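# Lift the ball off its ring using both hands

## Task

Grip the ball with both hands, raise it at least three finger widths above the ring it sits on, and keep it motionless in the air, touching nothing else at the end. If any motor of either hand still shows moving in hand_stopped_by when the scene ends, the task counts as failed.

## Robot and tools

ROBOT. A humanoid upper body stands on a mount past the table's -x edge, facing about +x. It has two seven-joint arms. left_arm is the robot's own left, on the +y side, and ends in a five-finger left hand. right_arm is on the -y side and ends in a right hand. Each hand has six motors: little, ring, middle, index, thumb_bend and thumb_turn.

WORLD FRAME. All reported positions use one scene frame in metres. z = 0 is the table top and +z is up. +x runs across the table away from the robot, and the table's near edge is at x = 0.18. Each shoulder sits about 0.28 m above the pelvis, 0.06 m forward, and 0.10 m to its side in y. A hand point can be at most 0.62 m from its shoulder. Printed positions can be slightly wrong, more so at full stretch, and the body may be a little rotated or tilted.

HAND POINT. Each arm is steered by a point 0.05 m in front of the palm, where the index pad would touch the thumb tip in a pinch. Its axes: +z along the straightened fingers, +y out of the palm, +x across the palm. On the right hand +x points toward the little finger; on the left hand it points toward the thumb. Straight fingers extend 0.06 to 0.07 m beyond the point. A rigid wrist bracket on the little-finger side protrudes 0.03 m past the point in +y and 0.11 m across the palm, and it can strike things.

ROW FORMAT. Every motion call uses rows of 28 numbers in [-1, 1]: fourteen for left_arm, then fourteen for right_arm, always both even if one arm stays put. Each block is dx, dy, dz, rx, ry, rz, little, ring, middle, index, thumb_bend, thumb_turn, force_limit, speed. An optional 14 extra numbers (0 to 1) scale joint stiffness, left arm's seven joints then right arm's seven, in Joint positions order; they persist until changed.

POSE NUMBERS. dx to rz are an offset, not a pose: they are expressed in that hand point's own axes and measured from its pose at the start of the action (for a call's first action, the last pose a result reported). All rows of one action refer to that same start, not to each other. 1.0 equals 0.6 m or 180 degrees; rx, ry, rz form a single rotation vector. Per control step the command is clipped to within 70 mm and 16 degrees of the measured pose, so a big offset may take several actions; afterwards the arm only continues as far as its last clipped pose, so send the remainder next.

HAND NUMBERS. These are absolute targets. For the fingers and thumb_bend, +1 is straight and -1 fully curled. thumb_turn +1 puts the thumb beside the palm, -1 puts it across from the fingers. A pinch is roughly index -0.22, thumb_bend -0.75, thumb_turn -0.57. force_limit maps -1 to about 0 N and +1 to 10 N at the fingertip (15 N for the two thumb motors); it only stops closing. speed maps -1 to nearly still and +1 to full, where full travel takes 0.6 s. No value means no change: to keep a hand as it is, resend its last eight numbers, or before any, its hand_measured six plus hand_force_limit and hand_speed. A motor only starts when its target shifts by at least 0.01. For wrapping the ball, turn the thumb fully across before contact; objects 0.035 to 0.08 m wide then rest across the palm, centred toward the wrist from the hand point. Close at speed -0.9 or lower for a soft grip. To squeeze harder, raise force_limit and send a target more closed than hand_measured; to loosen, send one more open.

TOOLS.
execute_actions(actions): a list of actions; each action is up to 15 rows, one per 1/30 s step, with the last row repeated to fill 15 steps (0.5 s). An empty list just returns state and images.
move(target, speed, blocking): target is one row as above, its offsets taken from the pose in the latest result that showed one. Hand points travel in straight lines, all finishing together, over 0.5 to 10 s; they ignore obstacles and the other arm. speed is m/s, 0.002 to 0.5, default 0.25 (turning up to twice that in rad/s). Hand numbers are sent at the start. blocking=false returns after 0.5 s; until a result shows the move ended, only wait or stop are accepted.
wait(seconds): 0 to 10, holding the last commands.
stop(): brakes a running move; fast arms need room.
zoom_image(camera, region): camera is cam_head, cam_high, cam_left_wrist or cam_right_wrist (each 672x504); region [x0, y0, x1, y1] in pixels from the top-left, at most 504 by 504.
show_instructions(): shows reference pages only.
finished_scene(scene): ends the numbered scene; irreversible.

RESULTS. The state line lists each hand point's end_effector_position and end_effector_quat_wxyz. Hand target lines show where each arm is being driven. A move: line reports done, off_target, moving, held or fault, plus limits=paced (pose clipped) or limits=held (steps blocked, after which the arm may surge), and each point's distance from its goal. pose unreachable means a clearance check altered that arm's command. Per hand: hand_measured (positions on target scale), hand_stopped_by (moving, target, force, stalled, fault), hand_load_n (positive when pushed open; near 0 means the grip is lost), hand_force_limit, hand_speed. Joint torque readings are noisy and offset. MOTOR HOT warns from 90 °C; at 120 °C an OVER-TEMPERATURE FAULT drops that arm.

AVOID. Contact torque reaching a joint limit (22.7 N m, but only 4.55 N m for wrist pitch and wrist yaw, held weight included) stops that arm for 10 s and skips the rest of the call. Keep the arms from striking or pressing on each other anywhere. Do not knock anything off the table or drop the ball. Fast contacts and targets far beyond a surface push hard. An arm that should stay still gets the offset back to its wanted pose in the first call, then zeros. Loose objects may occasionally be nudged by outside pushes. Make sure every hand motor has settled before ending.

Each tool is called after ">>>" as name(argument=value, ...), one argument or row to a line, values as JSON.

## Session

>>> execute_actions(
  actions=[],
)

Scene clock: 0.00 s.
left_arm: end_effector_position=(+0.1157, +0.0981, +0.4280) hand_measured=(+1.000, +1.000, +1.000, +1.000, +1.000, +1.000) hand_load_n=(+0.0, +0.0, +0.0, +0.0, +0.0, +0.0) hand_stopped_by=(target, target, target, target, target, target) hand_force_limit=0.00 hand_speed=-0.80 end_effector_quat_wxyz=(+0.132, +0.001, -0.195, +0.972) | right_arm: end_effector_position=(+0.1252, -0.1367, +0.4646) hand_measured=(+1.000, +1.000, +1.000, +1.000, +1.000, +1.000) hand_load_n=(+0.0, +0.0, +0.0, +0.0, +0.0, +0.0) hand_stopped_by=(target, target, target, target, target, target) hand_force_limit=0.00 hand_speed=-0.80 end_effector_quat_wxyz=(+0.983, -0.069, +0.047, +0.165)
Joint positions: left_arm=[-0.038  0.575  0.166 -0.625 -0.585 -1.118 -0.338] | right_arm=[-0.143 -0.429 -0.109 -0.707  0.689 -0.878  0.258]
Joint velocities: left_arm=[-0.008  0.002  0.     0.012  0.011  0.     0.   ] | right_arm=[0.005 0.005 0.005 0.003 0.009 0.    0.   ]
Joint torques (N m, as the arm reports them, + toward a larger angle): no reading
Hand target (left_arm): +0.116, +0.098, +0.428; +0.132, +0.001, -0.195, +0.972
Hand target (right_arm): +0.125, -0.137, +0.465; +0.983, -0.069, +0.047, +0.165
Joint stiffness scale: left_arm=[1. 1. 1. 1. 1. 1. 1.] | right_arm=[1. 1. 1. 1. 1. 1. 1.]
camera_calibration (this result's frames):
cam_left_wrist: T_world_to_cam=[[0.318931, 0.864389, 0.388735, -0.285249], [-0.781568, 0.471873, -0.408028, 0.221507], [-0.536128, -0.17369, 0.826074, -0.143071], [0, 0, 0, 1]] pos_world=[0.187393, 0.117193, 0.319455]
cam_right_wrist: T_world_to_cam=[[-0.395819, 0.916206, -0.0624011, 0.209452], [-0.814844, -0.38174, -0.436238, 0.253801], [-0.423505, -0.121824, 0.897665, -0.245164], [0, 0, 0, 1]] pos_world=[0.185886, -0.124882, 0.343863]

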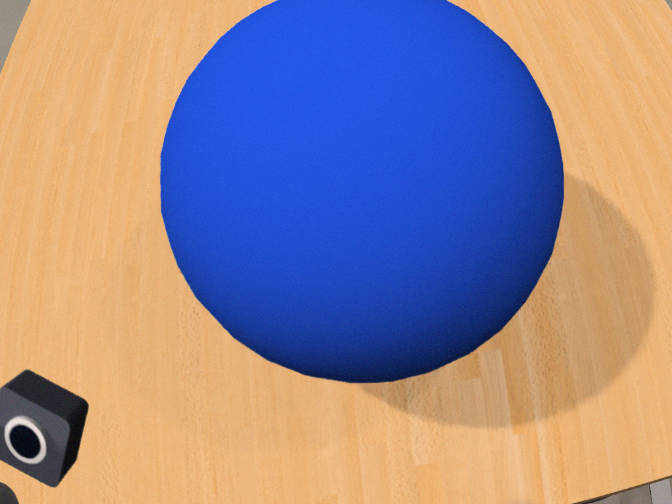

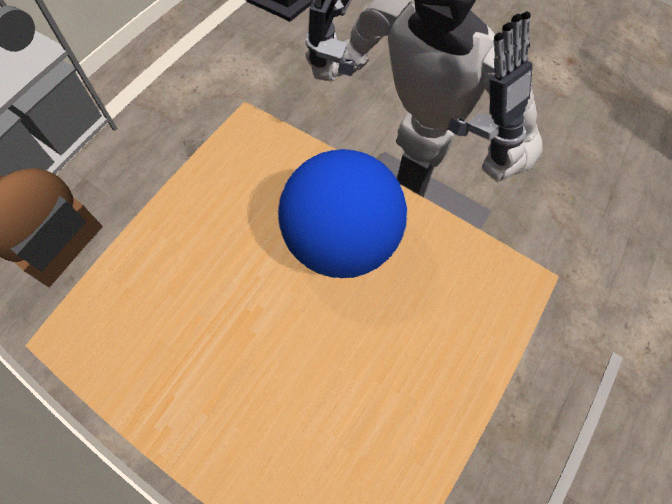

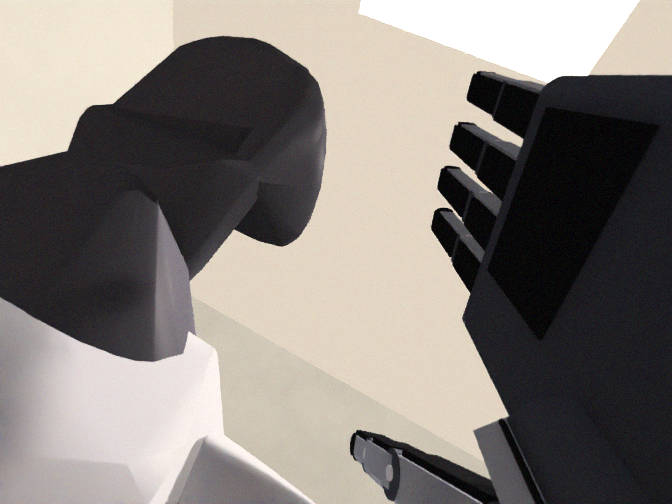

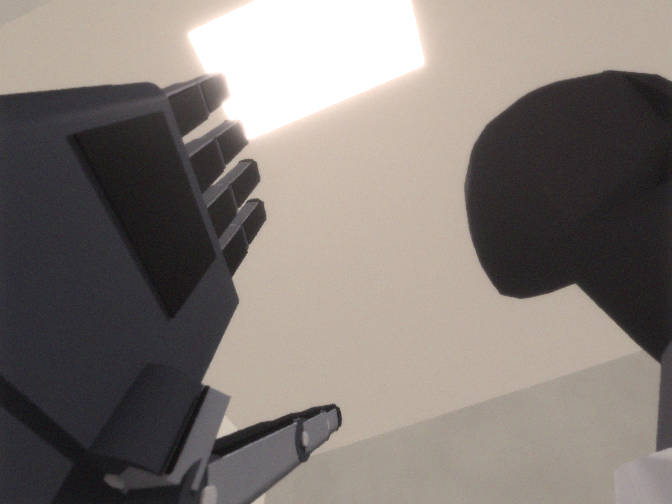

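>>> move(
  target=[-0.292,-0.22,-0.394,0.165,-0.49,-0.032,1,1,1,1,1,1,0,-0.5,0.298,-0.262,-0.361,0.116,0.464,-0.048,1,1,1,1,1,1,0,-0.5],
  speed=0.3,
)

Scene clock: 4.27 s.
left_arm: end_effector_position=(+0.3305, +0.2518, +0.2481) hand_measured=(+1.000, +1.000, +1.000, +1.000, +1.000, +1.000) hand_load_n=(+0.0, +0.0, +0.0, +0.0, +0.0, +0.0) hand_stopped_by=(target, target, target, target, target, target) hand_force_limit=0.00 hand_speed=-0.50 end_effector_quat_wxyz=(+0.025, +0.708, -0.000, +0.706) | right_arm: end_effector_position=(+0.3270, -0.2591, +0.2444) hand_measured=(+1.000, +1.000, +1.000, +1.000, +1.000, +1.000) hand_load_n=(+0.0, +0.0, +0.0, +0.0, +0.0, +0.0) hand_stopped_by=(target, target, target, target, target, target) hand_force_limit=0.00 hand_speed=-0.50 end_effector_quat_wxyz=(+0.700, +0.010, +0.714, +0.001)
Joint positions: left_arm=[ 0.523  0.795  0.47  -0.346 -1.001 -0.161 -0.183] | right_arm=[ 0.444 -0.964 -0.277 -0.32   1.034 -0.248  0.054]
Joint velocities: left_arm=[ 0.003  0.002 -0.003  0.008 -0.005  0.005  0.   ] | right_arm=[-0.002 -0.003 -0.006  0.    -0.023  0.003  0.   ]
Joint torques (N m, as the arm reports them, + toward a larger angle): left_arm=[-0.14  2.98  2.23 -1.56 -0.38 -0.74 -0.02] | right_arm=[-1.3  -4.6  -3.17 -1.11  0.65 -1.27 -0.18]
Hand target (left_arm): +0.331, +0.252, +0.249; +0.025, +0.708, +0.002, +0.706
Hand target (right_arm): +0.328, -0.261, +0.245; +0.700, +0.012, +0.714, +0.000
Off the commanded pose (left_arm): 0.009 m, 3 deg.
Off the commanded pose (right_arm): 0.006 m, 2 deg.
Joint stiffness scale: left_arm=[1. 1. 1. 1. 1. 1. 1.] | right_arm=[1. 1. 1. 1. 1. 1. 1.]
joint sent to its limit (left arm) — the command would take joint 1 (shoulder pitch) past its upper limit, so that joint was sent only as far as its limit.
move: off_target (left_arm, right_arm)
camera_calibration (this result's frames):
cam_left_wrist: T_world_to_cam=[[0.0507501, 0.993613, -0.100786, -0.239162], [-0.513085, 0.11252, 0.850931, -0.0671878], [0.856836, 0.00852698, 0.515518, -0.281829], [0, 0, 0, 1]] pos_world=[0.219146, 0.247597, 0.178356]
cam_right_wrist: T_world_to_cam=[[0.0626678, 0.994097, 0.0885681, 0.221147], [-0.528715, -0.0421993, 0.847749, -0.0439222], [0.846483, -0.0999539, 0.52295, -0.295063], [0, 0, 0, 1]] pos_world=[0.212684, -0.251187, 0.171951]

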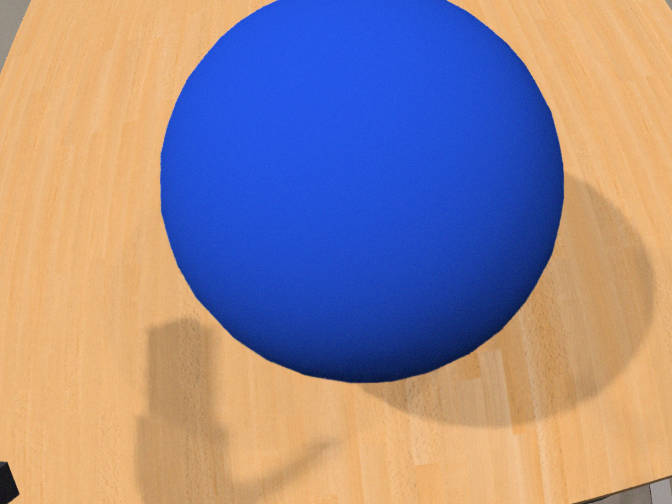

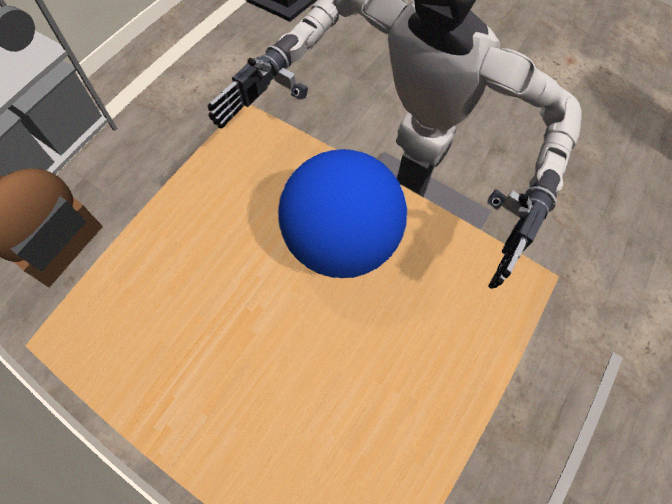

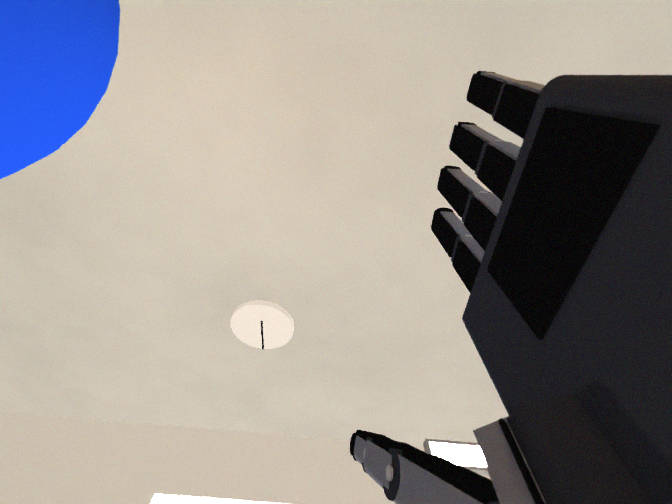

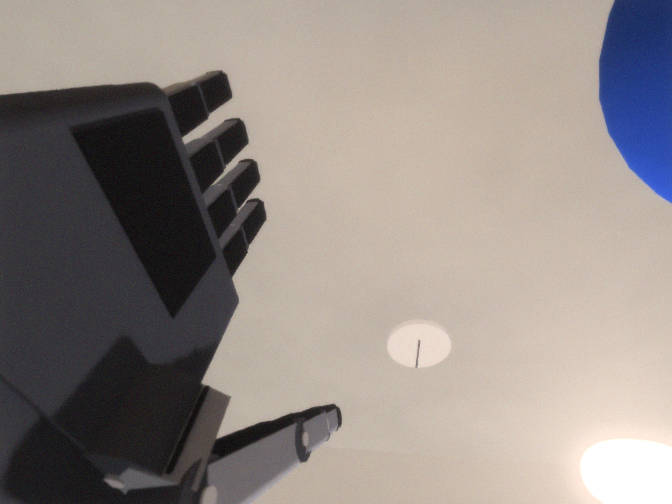

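>>> move(
  target=[-0.165,0.15,0.15,0,0,0,0.75,0.75,0.75,0.75,1,1,0,-0.5,0.158,0.165,0.155,0,0,0,0.75,0.75,0.75,0.75,1,1,0,-0.5],
  speed=0.15,
)

Scene clock: 6.03 s.
left_arm: end_effector_position=(+0.4209, +0.1683, +0.1508) hand_measured=(+0.750, +0.750, +0.750, +0.750, +1.000, +1.000) hand_load_n=(+0.0, +0.0, +0.0, +0.0, +0.0, +0.0) hand_stopped_by=(target, target, target, target, target, target) hand_force_limit=0.00 hand_speed=-0.50 end_effector_quat_wxyz=(+0.014, +0.710, +0.008, +0.704) | right_arm: end_effector_position=(+0.4211, -0.1645, +0.1520) hand_measured=(+0.750, +0.750, +0.750, +0.750, +1.000, +1.000) hand_load_n=(+0.0, +0.0, +0.0, +0.0, +0.0, +0.0) hand_stopped_by=(target, target, target, target, target, target) hand_force_limit=0.00 hand_speed=-0.50 end_effector_quat_wxyz=(+0.705, +0.006, +0.709, -0.000)
Joint positions: left_arm=[-0.114  0.465 -0.011  0.14  -0.497 -0.259  0.014] | right_arm=[-0.245 -0.518  0.238  0.205  0.533 -0.3   -0.127]
Joint velocities: left_arm=[ 0.005  0.006 -0.015  0.005  0.003 -0.004  0.   ] | right_arm=[ 0.003  0.002  0.     0.002  0.003 -0.005  0.   ]
Joint torques (N m, as the arm reports them, + toward a larger angle): left_arm=[-3.14  2.46  1.16 -2.01  0.27 -0.89 -0.14] | right_arm=[-4.62 -3.6  -1.41 -1.95  0.15 -1.48 -0.03]
Hand target (left_arm): +0.421, +0.168, +0.151; +0.014, +0.709, +0.006, +0.705
Hand target (right_arm): +0.421, -0.164, +0.152; +0.706, +0.003, +0.708, -0.001
Off the commanded pose (left_arm): 0.014 m, 2 deg.
Off the commanded pose (right_arm): 0.006 m, 1 deg.
Joint stiffness scale: left_arm=[1. 1. 1. 1. 1. 1. 1.] | right_arm=[1. 1. 1. 1. 1. 1. 1.]
move: off_target (left_arm, right_arm)
camera_calibration (this result's frames):
cam_left_wrist: T_world_to_cam=[[0.0228692, 0.994856, -0.0986885, -0.159343], [-0.50987, 0.0965177, 0.85482, 0.0721643], [0.859948, 0.0307692, 0.509454, -0.312587], [0, 0, 0, 1]] pos_world=[0.309247, 0.161177, 0.0818361]
cam_right_wrist: T_world_to_cam=[[0.0583532, 0.994897, 0.0823111, 0.132235], [-0.540271, -0.0378606, 0.840639, 0.0948174], [0.839466, -0.0935243, 0.535304, -0.31479], [0, 0, 0, 1]] pos_world=[0.307766, -0.157411, 0.077917]

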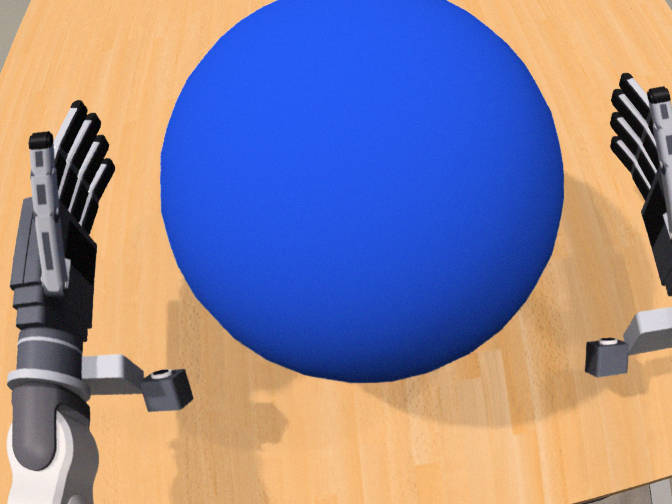

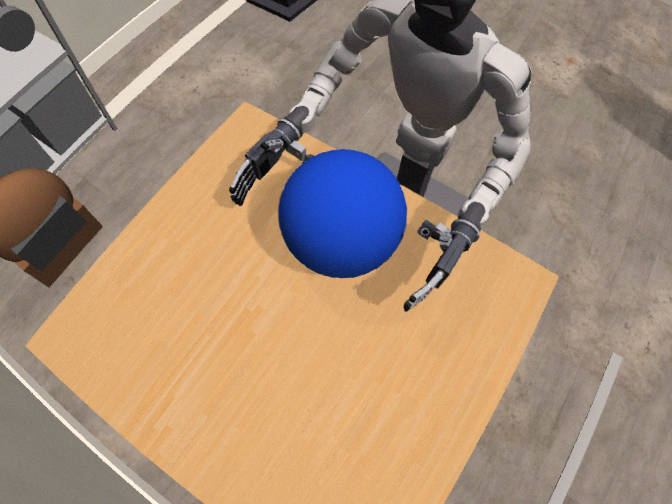

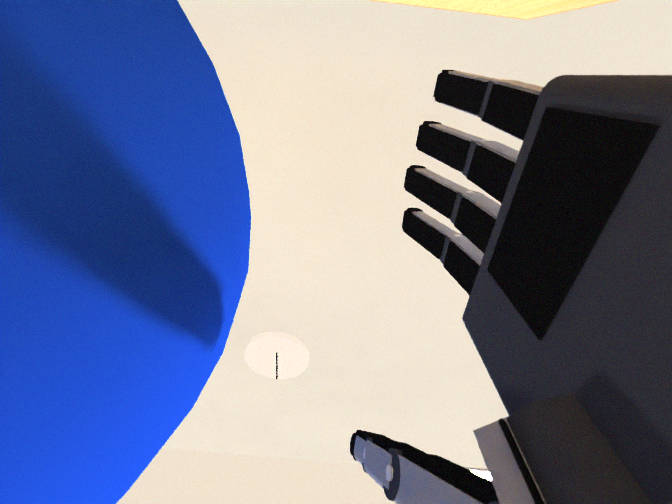

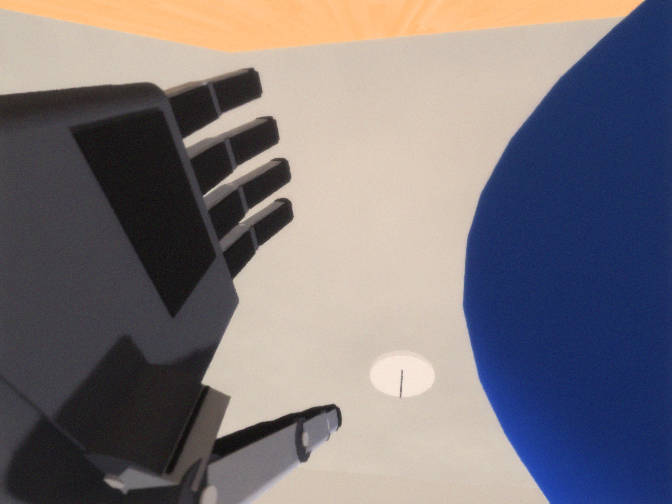

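>>> move(
  target=[-0.015,0.15,0.05,0,0,0,0.75,0.75,0.75,0.75,1,1,0,-0.5,0.015,0.15,0.05,0,0,0,0.75,0.75,0.75,0.75,1,1,0,-0.5],
  speed=0.04,
)

Scene clock: 8.80 s.
left_arm: end_effector_position=(+0.4503, +0.1059, +0.1332) hand_measured=(+0.750, +0.750, +0.750, +0.750, +1.000, +1.000) hand_load_n=(+0.0, +0.0, +0.0, +0.0, +0.0, +0.5) hand_stopped_by=(target, target, target, target, target, target) hand_force_limit=0.00 hand_speed=-0.50 end_effector_quat_wxyz=(-0.017, +0.719, +0.022, +0.694) | right_arm: end_effector_position=(+0.4584, -0.1056, +0.1492) hand_measured=(+0.750, +0.750, +0.750, +0.750, +1.000, +1.000) hand_load_n=(+0.0, +0.0, +0.0, +0.0, -0.5, +0.5) hand_stopped_by=(target, target, target, target, target, target) hand_force_limit=0.00 hand_speed=-0.50 end_effector_quat_wxyz=(+0.710, +0.037, +0.702, -0.024)
Joint positions: left_arm=[-0.283  0.288 -0.175  0.23  -0.298 -0.21   0.286] | right_arm=[-0.455 -0.304  0.385  0.368  0.384 -0.297 -0.392]
Joint velocities: left_arm=[-0.005 -0.003 -0.014  0.009 -0.008 -0.009  0.016] | right_arm=[-0.008 -0.011  0.029  0.011  0.023 -0.017 -0.023]
Joint torques (N m, as the arm reports them, + toward a larger angle): left_arm=[-6.34 -0.69 -1.16 -2.67  0.84 -0.71 -0.49] | right_arm=[-6.18  0.69  3.09 -2.22 -0.88 -0.79  0.87]
Hand target (left_arm): +0.451, +0.080, +0.142; +0.010, +0.712, +0.008, +0.702
Hand target (right_arm): +0.453, -0.078, +0.144; +0.707, +0.006, +0.708, -0.001
Off the commanded pose (left_arm): 0.030 m, 4 deg.
Off the commanded pose (right_arm): 0.032 m, 5 deg.
Joint stiffness scale: left_arm=[1. 1. 1. 1. 1. 1. 1.] | right_arm=[1. 1. 1. 1. 1. 1. 1.]
move: off_target (left_arm, right_arm)
camera_calibration (this result's frames):
cam_left_wrist: T_world_to_cam=[[-0.042749, 0.996371, -0.0736005, -0.0737108], [-0.490974, 0.0432081, 0.870102, 0.10329], [0.870125, 0.0733319, 0.487345, -0.333104], [0, 0, 0, 1]] pos_world=[0.337404, 0.0934075, 0.0670384]
cam_right_wrist: T_world_to_cam=[[0.134076, 0.986492, 0.0941121, 0.0343465], [-0.556186, -0.00369064, 0.83105, 0.131901], [0.820171, -0.163768, 0.548178, -0.33953], [0, 0, 0, 1]] pos_world=[0.347229, -0.0889997, 0.0732739]

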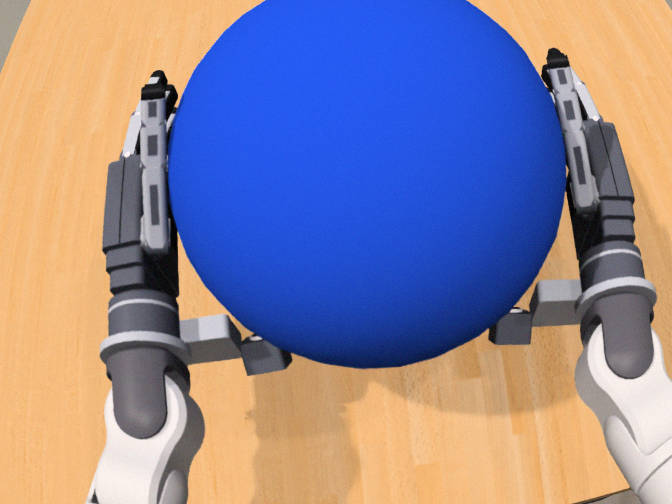

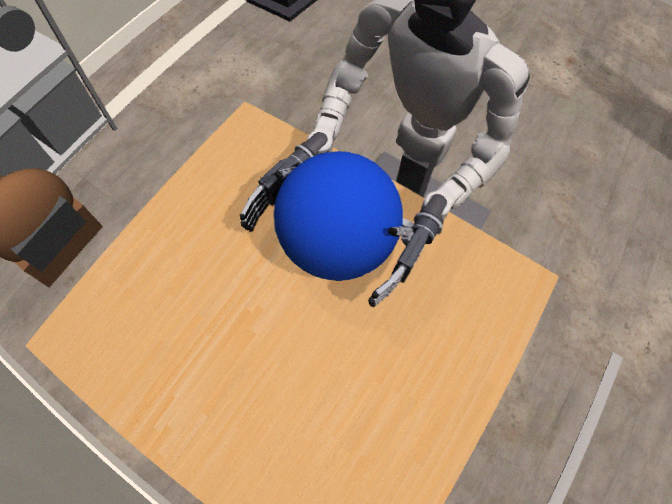

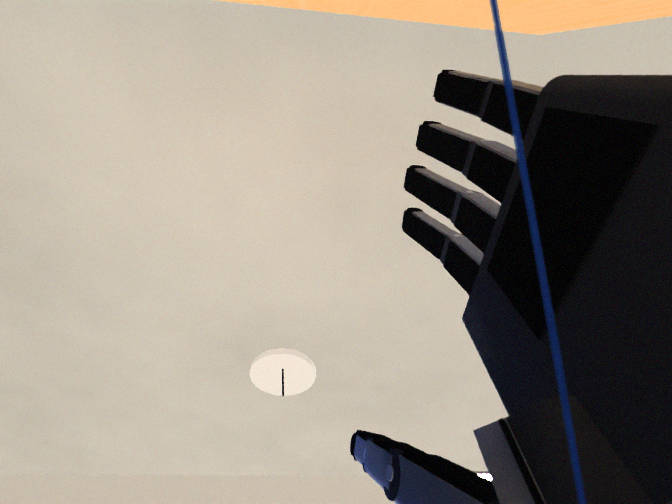

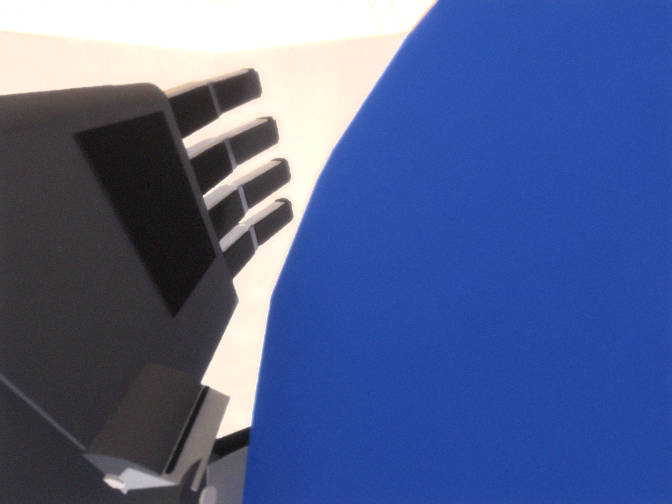

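>>> move(
  target=[0,0.045,0,0,0,0,-0.1,-0.1,-0.1,-0.1,1,1,0,-0.5,0,0.045,0,0,0,0,-0.1,-0.1,-0.1,-0.1,1,1,0,-0.5],
  speed=0.02,
)

>>> move(
  target=[0.17,0.045,0,0,0,0,-0.1,-0.1,-0.1,-0.1,1,1,0,-0.5,-0.15,0.045,0,0,0,0,-0.1,-0.1,-0.1,-0.1,1,1,0,-0.5],
  speed=0.03,
)

Scene clock: 10.63 s.
left_arm: end_effector_position=(+0.4518, +0.1124, +0.1280) hand_measured=(-0.100, -0.052, +0.088, +0.032, +1.000, +1.000) hand_load_n=(+0.0, +0.0, +0.0, +0.0, +0.0, +0.5) hand_stopped_by=(target, force, force, force, target, target) hand_force_limit=0.00 hand_speed=-0.50 end_effector_quat_wxyz=(-0.054, +0.720, +0.040, +0.690) | right_arm: end_effector_position=(+0.4639, -0.1112, +0.1516) hand_measured=(-0.100, -0.100, -0.100, -0.100, +1.000, +1.000) hand_load_n=(+0.0, +0.0, +0.0, +0.0, +0.0, +0.5) hand_stopped_by=(target, target, target, target, target, target) hand_force_limit=0.00 hand_speed=-0.50 end_effector_quat_wxyz=(+0.711, +0.064, +0.698, -0.053)
Joint positions: left_arm=[-0.286  0.285 -0.216  0.232 -0.273 -0.205  0.409] | right_arm=[-0.485 -0.297  0.428  0.384  0.385 -0.303 -0.515]
Joint velocities: left_arm=[-0.014  0.    -0.003  0.005  0.008 -0.002  0.024] | right_arm=[ 0.    -0.018  0.025  0.     0.014 -0.007 -0.029]
Joint torques (N m, as the arm reports them, + toward a larger angle): left_arm=[-6.03 -1.32 -1.8  -2.72  0.78 -0.49 -0.73] | right_arm=[-7.02  2.1   3.2  -2.37 -0.6  -0.74  0.78]
Hand target (left_arm): +0.451, +0.080, +0.134; -0.018, +0.719, +0.021, +0.694
Hand target (right_arm): +0.460, -0.080, +0.150; +0.710, +0.038, +0.702, -0.023
Off the commanded pose (left_arm): 0.034 m, 5 deg.
Off the commanded pose (right_arm): 0.033 m, 5 deg.
Joint stiffness scale: left_arm=[1. 1. 1. 1. 1. 1. 1.] | right_arm=[1. 1. 1. 1. 1. 1. 1.]
move: off_target (left_arm, right_arm)
camera_calibration (this result's frames):
cam_left_wrist: T_world_to_cam=[[-0.120145, 0.991816, -0.0432003, -0.0488821], [-0.484115, -0.020542, 0.874763, 0.111729], [0.866717, 0.126012, 0.482621, -0.336077], [0, 0, 0, 1]] pos_world=[0.3395, 0.0931269, 0.0623495]
cam_right_wrist: T_world_to_cam=[[0.210381, 0.97328, 0.0920125, 0.00240106], [-0.559984, 0.0428237, 0.827396, 0.140378], [0.801347, -0.225594, 0.55403, -0.345339], [0, 0, 0, 1]] pos_world=[0.354841, -0.0862549, 0.0749592]

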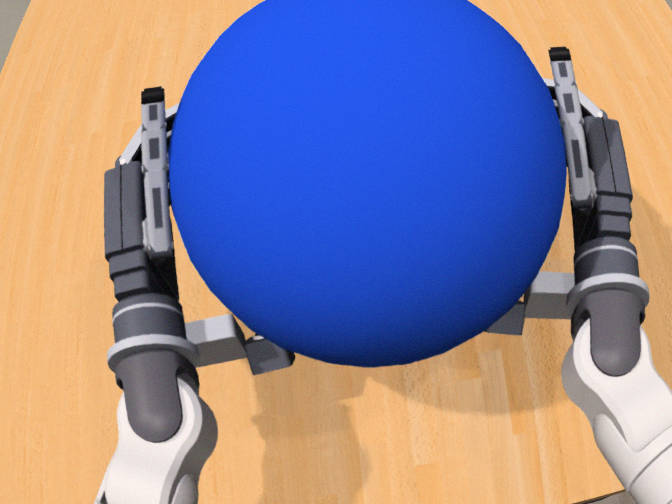

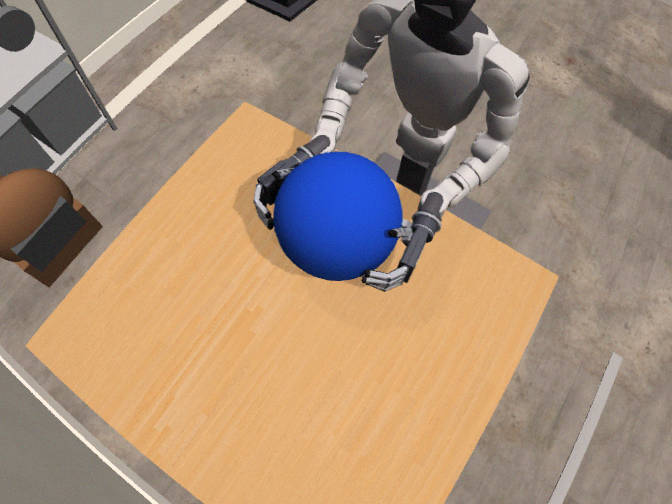

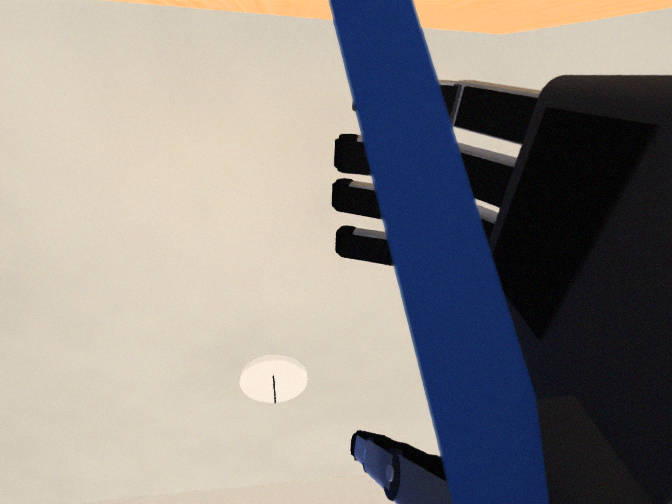

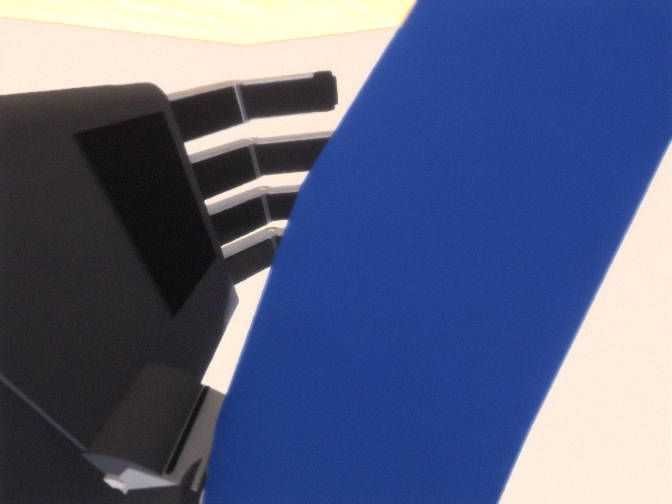

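Scene clock: 14.43 s.
left_arm: end_effector_position=(+0.4605, +0.1135, +0.2289) hand_measured=(-0.100, -0.050, +0.088, +0.032, +1.000, +1.000) hand_load_n=(+0.0, +9.0, +0.0, +0.0, +0.0, +0.0) hand_stopped_by=(target, force, force, force, target, target) hand_force_limit=0.00 hand_speed=-0.50 end_effector_quat_wxyz=(-0.103, +0.714, +0.055, +0.691) | right_arm: end_effector_position=(+0.4697, -0.1131, +0.2341) hand_measured=(-0.100, -0.100, -0.100, -0.100, +1.000, +1.000) hand_load_n=(+0.0, +0.0, +3.0, +0.0, -1.0, +0.0) hand_stopped_by=(target, target, target, target, target, target) hand_force_limit=0.00 hand_speed=-0.50 end_effector_quat_wxyz=(+0.705, +0.078, +0.699, -0.091)
Joint positions: left_arm=[-0.379  0.387 -0.175 -0.4   -0.383  0.488  0.686] | right_arm=[-0.555 -0.426  0.394 -0.177  0.503  0.267 -0.783]
Joint velocities: left_arm=[ 0.008 -0.008  0.008  0.005  0.006  0.005  0.002] | right_arm=[ 0.011 -0.006  0.002  0.     0.018  0.005  0.   ]
Joint torques (N m, as the arm reports them, + toward a larger angle): left_arm=[-7.29 -0.73 -1.07 -4.71 -1.14 -1.61 -1.07] | right_arm=[-10.66   1.94   1.21  -4.76   0.5   -2.4    0.78]
Hand target (left_arm): +0.455, +0.081, +0.231; -0.053, +0.720, +0.033, +0.691
Hand target (right_arm): +0.465, -0.083, +0.239; +0.709, +0.059, +0.701, -0.051
Off the commanded pose (left_arm): 0.030 m, 6 deg.
Off the commanded pose (right_arm): 0.029 m, 5 deg.
Joint stiffness scale: left_arm=[1. 1. 1. 1. 1. 1. 1.] | right_arm=[1. 1. 1. 1. 1. 1. 1.]
move: off_target (left_arm, right_arm)
camera_calibration (this result's frames):
cam_left_wrist: T_world_to_cam=[[-0.209501, 0.977798, 0.00446944, -0.0127523], [-0.484624, -0.107802, 0.868054, 0.0393887], [0.849264, 0.179692, 0.496449, -0.393685], [0, 0, 0, 1]] pos_world=[0.35076, 0.0874574, 0.16131]
cam_right_wrist: T_world_to_cam=[[0.283924, 0.957185, 0.0564236, -0.0326476], [-0.542044, 0.111687, 0.832895, 0.0735235], [0.790933, -0.267063, 0.550547, -0.395159], [0, 0, 0, 1]] pos_world=[0.361667, -0.0824943, 0.158159]

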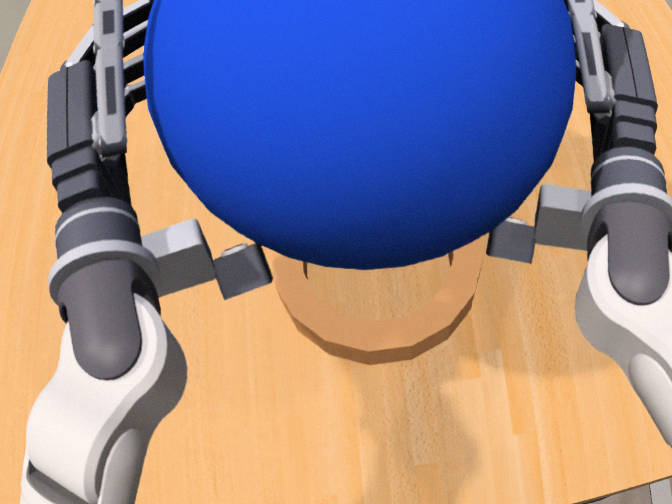

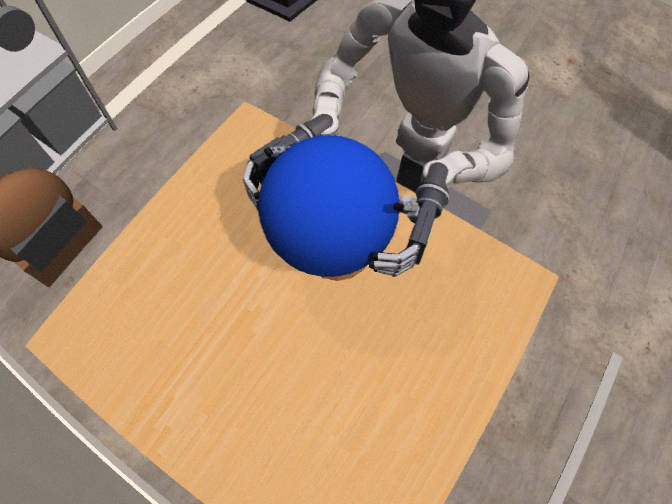

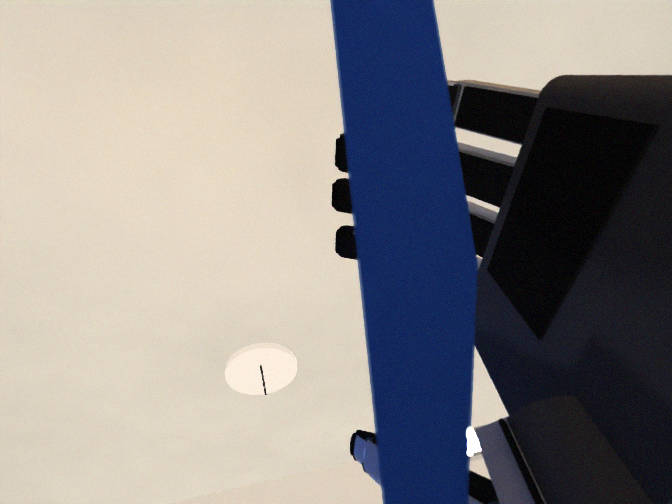

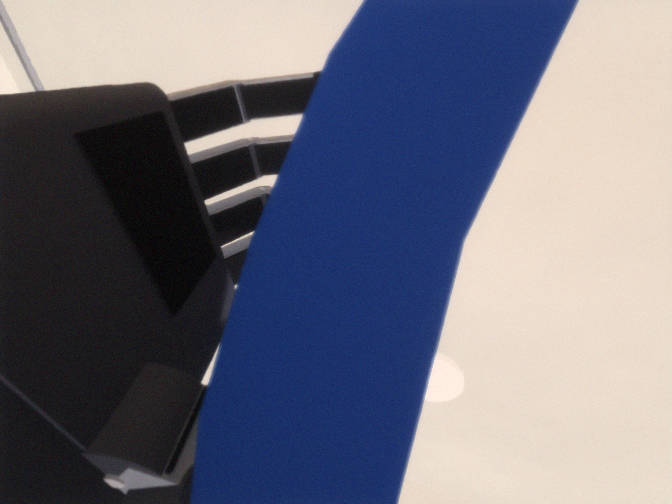

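Lifted about 9 cm; check it holds.

>>> wait(
  seconds=2,
)

Scene clock: 16.47 s.
left_arm: end_effector_position=(+0.4605, +0.1135, +0.2289) hand_measured=(-0.100, -0.050, +0.088, +0.032, +1.000, +1.000) hand_load_n=(+0.0, +9.0, +0.0, +0.0, +0.0, +0.0) hand_stopped_by=(target, force, force, force, target, target) hand_force_limit=0.00 hand_speed=-0.50 end_effector_quat_wxyz=(-0.103, +0.714, +0.056, +0.690) | right_arm: end_effector_position=(+0.4697, -0.1131, +0.2341) hand_measured=(-0.100, -0.100, -0.100, -0.100, +1.000, +1.000) hand_load_n=(+0.0, +0.0, +3.0, +0.0, -1.0, +0.0) hand_stopped_by=(target, target, target, target, target, target) hand_force_limit=0.00 hand_speed=-0.50 end_effector_quat_wxyz=(+0.705, +0.078, +0.699, -0.091)
Joint positions: left_arm=[-0.379  0.387 -0.175 -0.4   -0.384  0.488  0.686] | right_arm=[-0.555 -0.426  0.394 -0.177  0.503  0.267 -0.783]
Joint velocities: left_arm=[ 0.015  0.003 -0.003  0.003  0.005  0.     0.   ] | right_arm=[-0.005 -0.008  0.012 -0.002  0.017  0.     0.   ]
Joint torques (N m, as the arm reports them, + toward a larger angle): left_arm=[-7.31 -0.72 -1.07 -4.68 -1.09 -1.61 -1.07] | right_arm=[-10.67   1.97   1.19  -4.76   0.47  -2.38   0.78]
Hand target (left_arm): +0.455, +0.081, +0.231; -0.053, +0.720, +0.033, +0.691
Hand target (right_arm): +0.465, -0.083, +0.239; +0.709, +0.059, +0.701, -0.051
Off the commanded pose (left_arm): 0.030 m, 6 deg.
Off the commanded pose (right_arm): 0.029 m, 5 deg.
Joint stiffness scale: left_arm=[1. 1. 1. 1. 1. 1. 1.] | right_arm=[1. 1. 1. 1. 1. 1. 1.]
wait: 2.00 s; at rest by 0.13 s
camera_calibration (this result's frames):
cam_left_wrist: T_world_to_cam=[[-0.2095, 0.977799, 0.00441577, -0.0127396], [-0.484545, -0.107737, 0.868106, 0.0393502], [0.849309, 0.179729, 0.496358, -0.39368], [0, 0, 0, 1]] pos_world=[0.350754, 0.0874518, 0.161303]
cam_right_wrist: T_world_to_cam=[[0.283919, 0.957188, 0.0564062, -0.0326349], [-0.541967, 0.111672, 0.832947, 0.0734931], [0.790988, -0.26706, 0.55047, -0.395159], [0, 0, 0, 1]] pos_world=[0.361662, -0.0825006, 0.158148]

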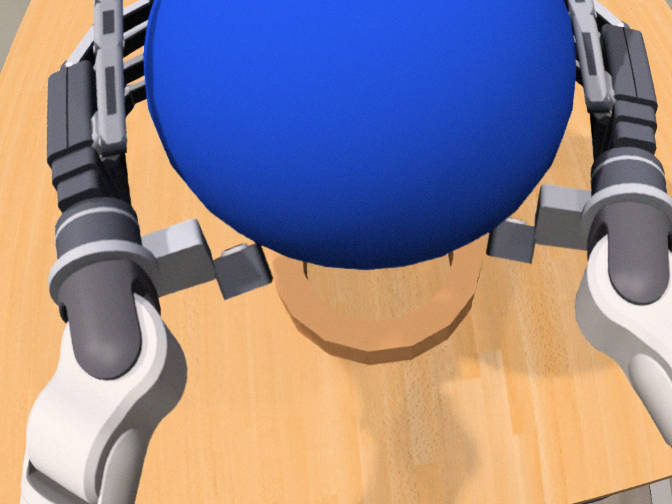

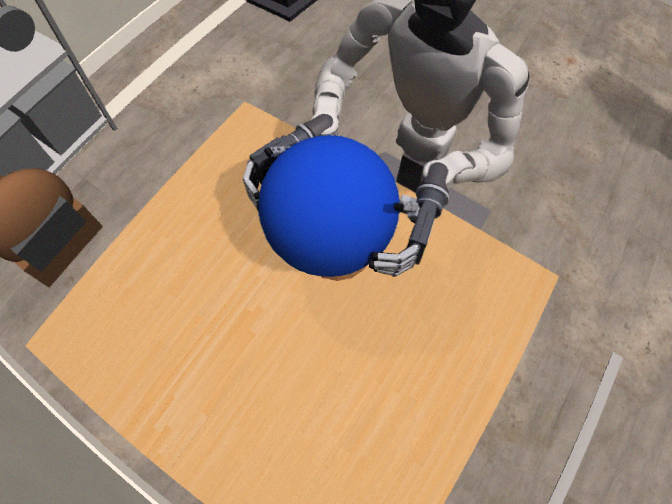

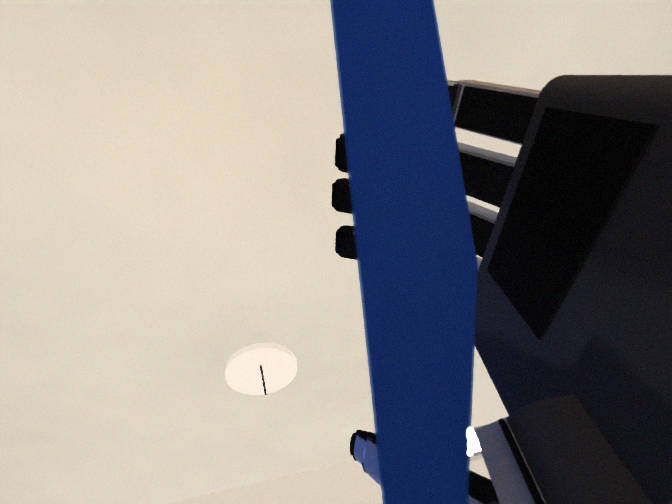

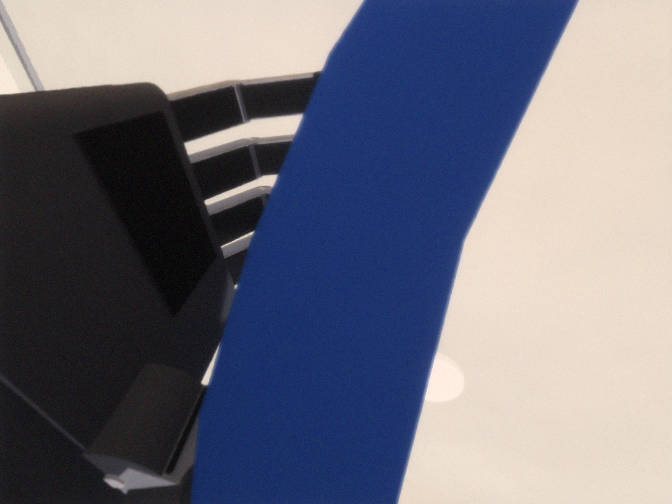

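>>> finished_scene(
  scene=2,
)

The scene is finished: the task was done.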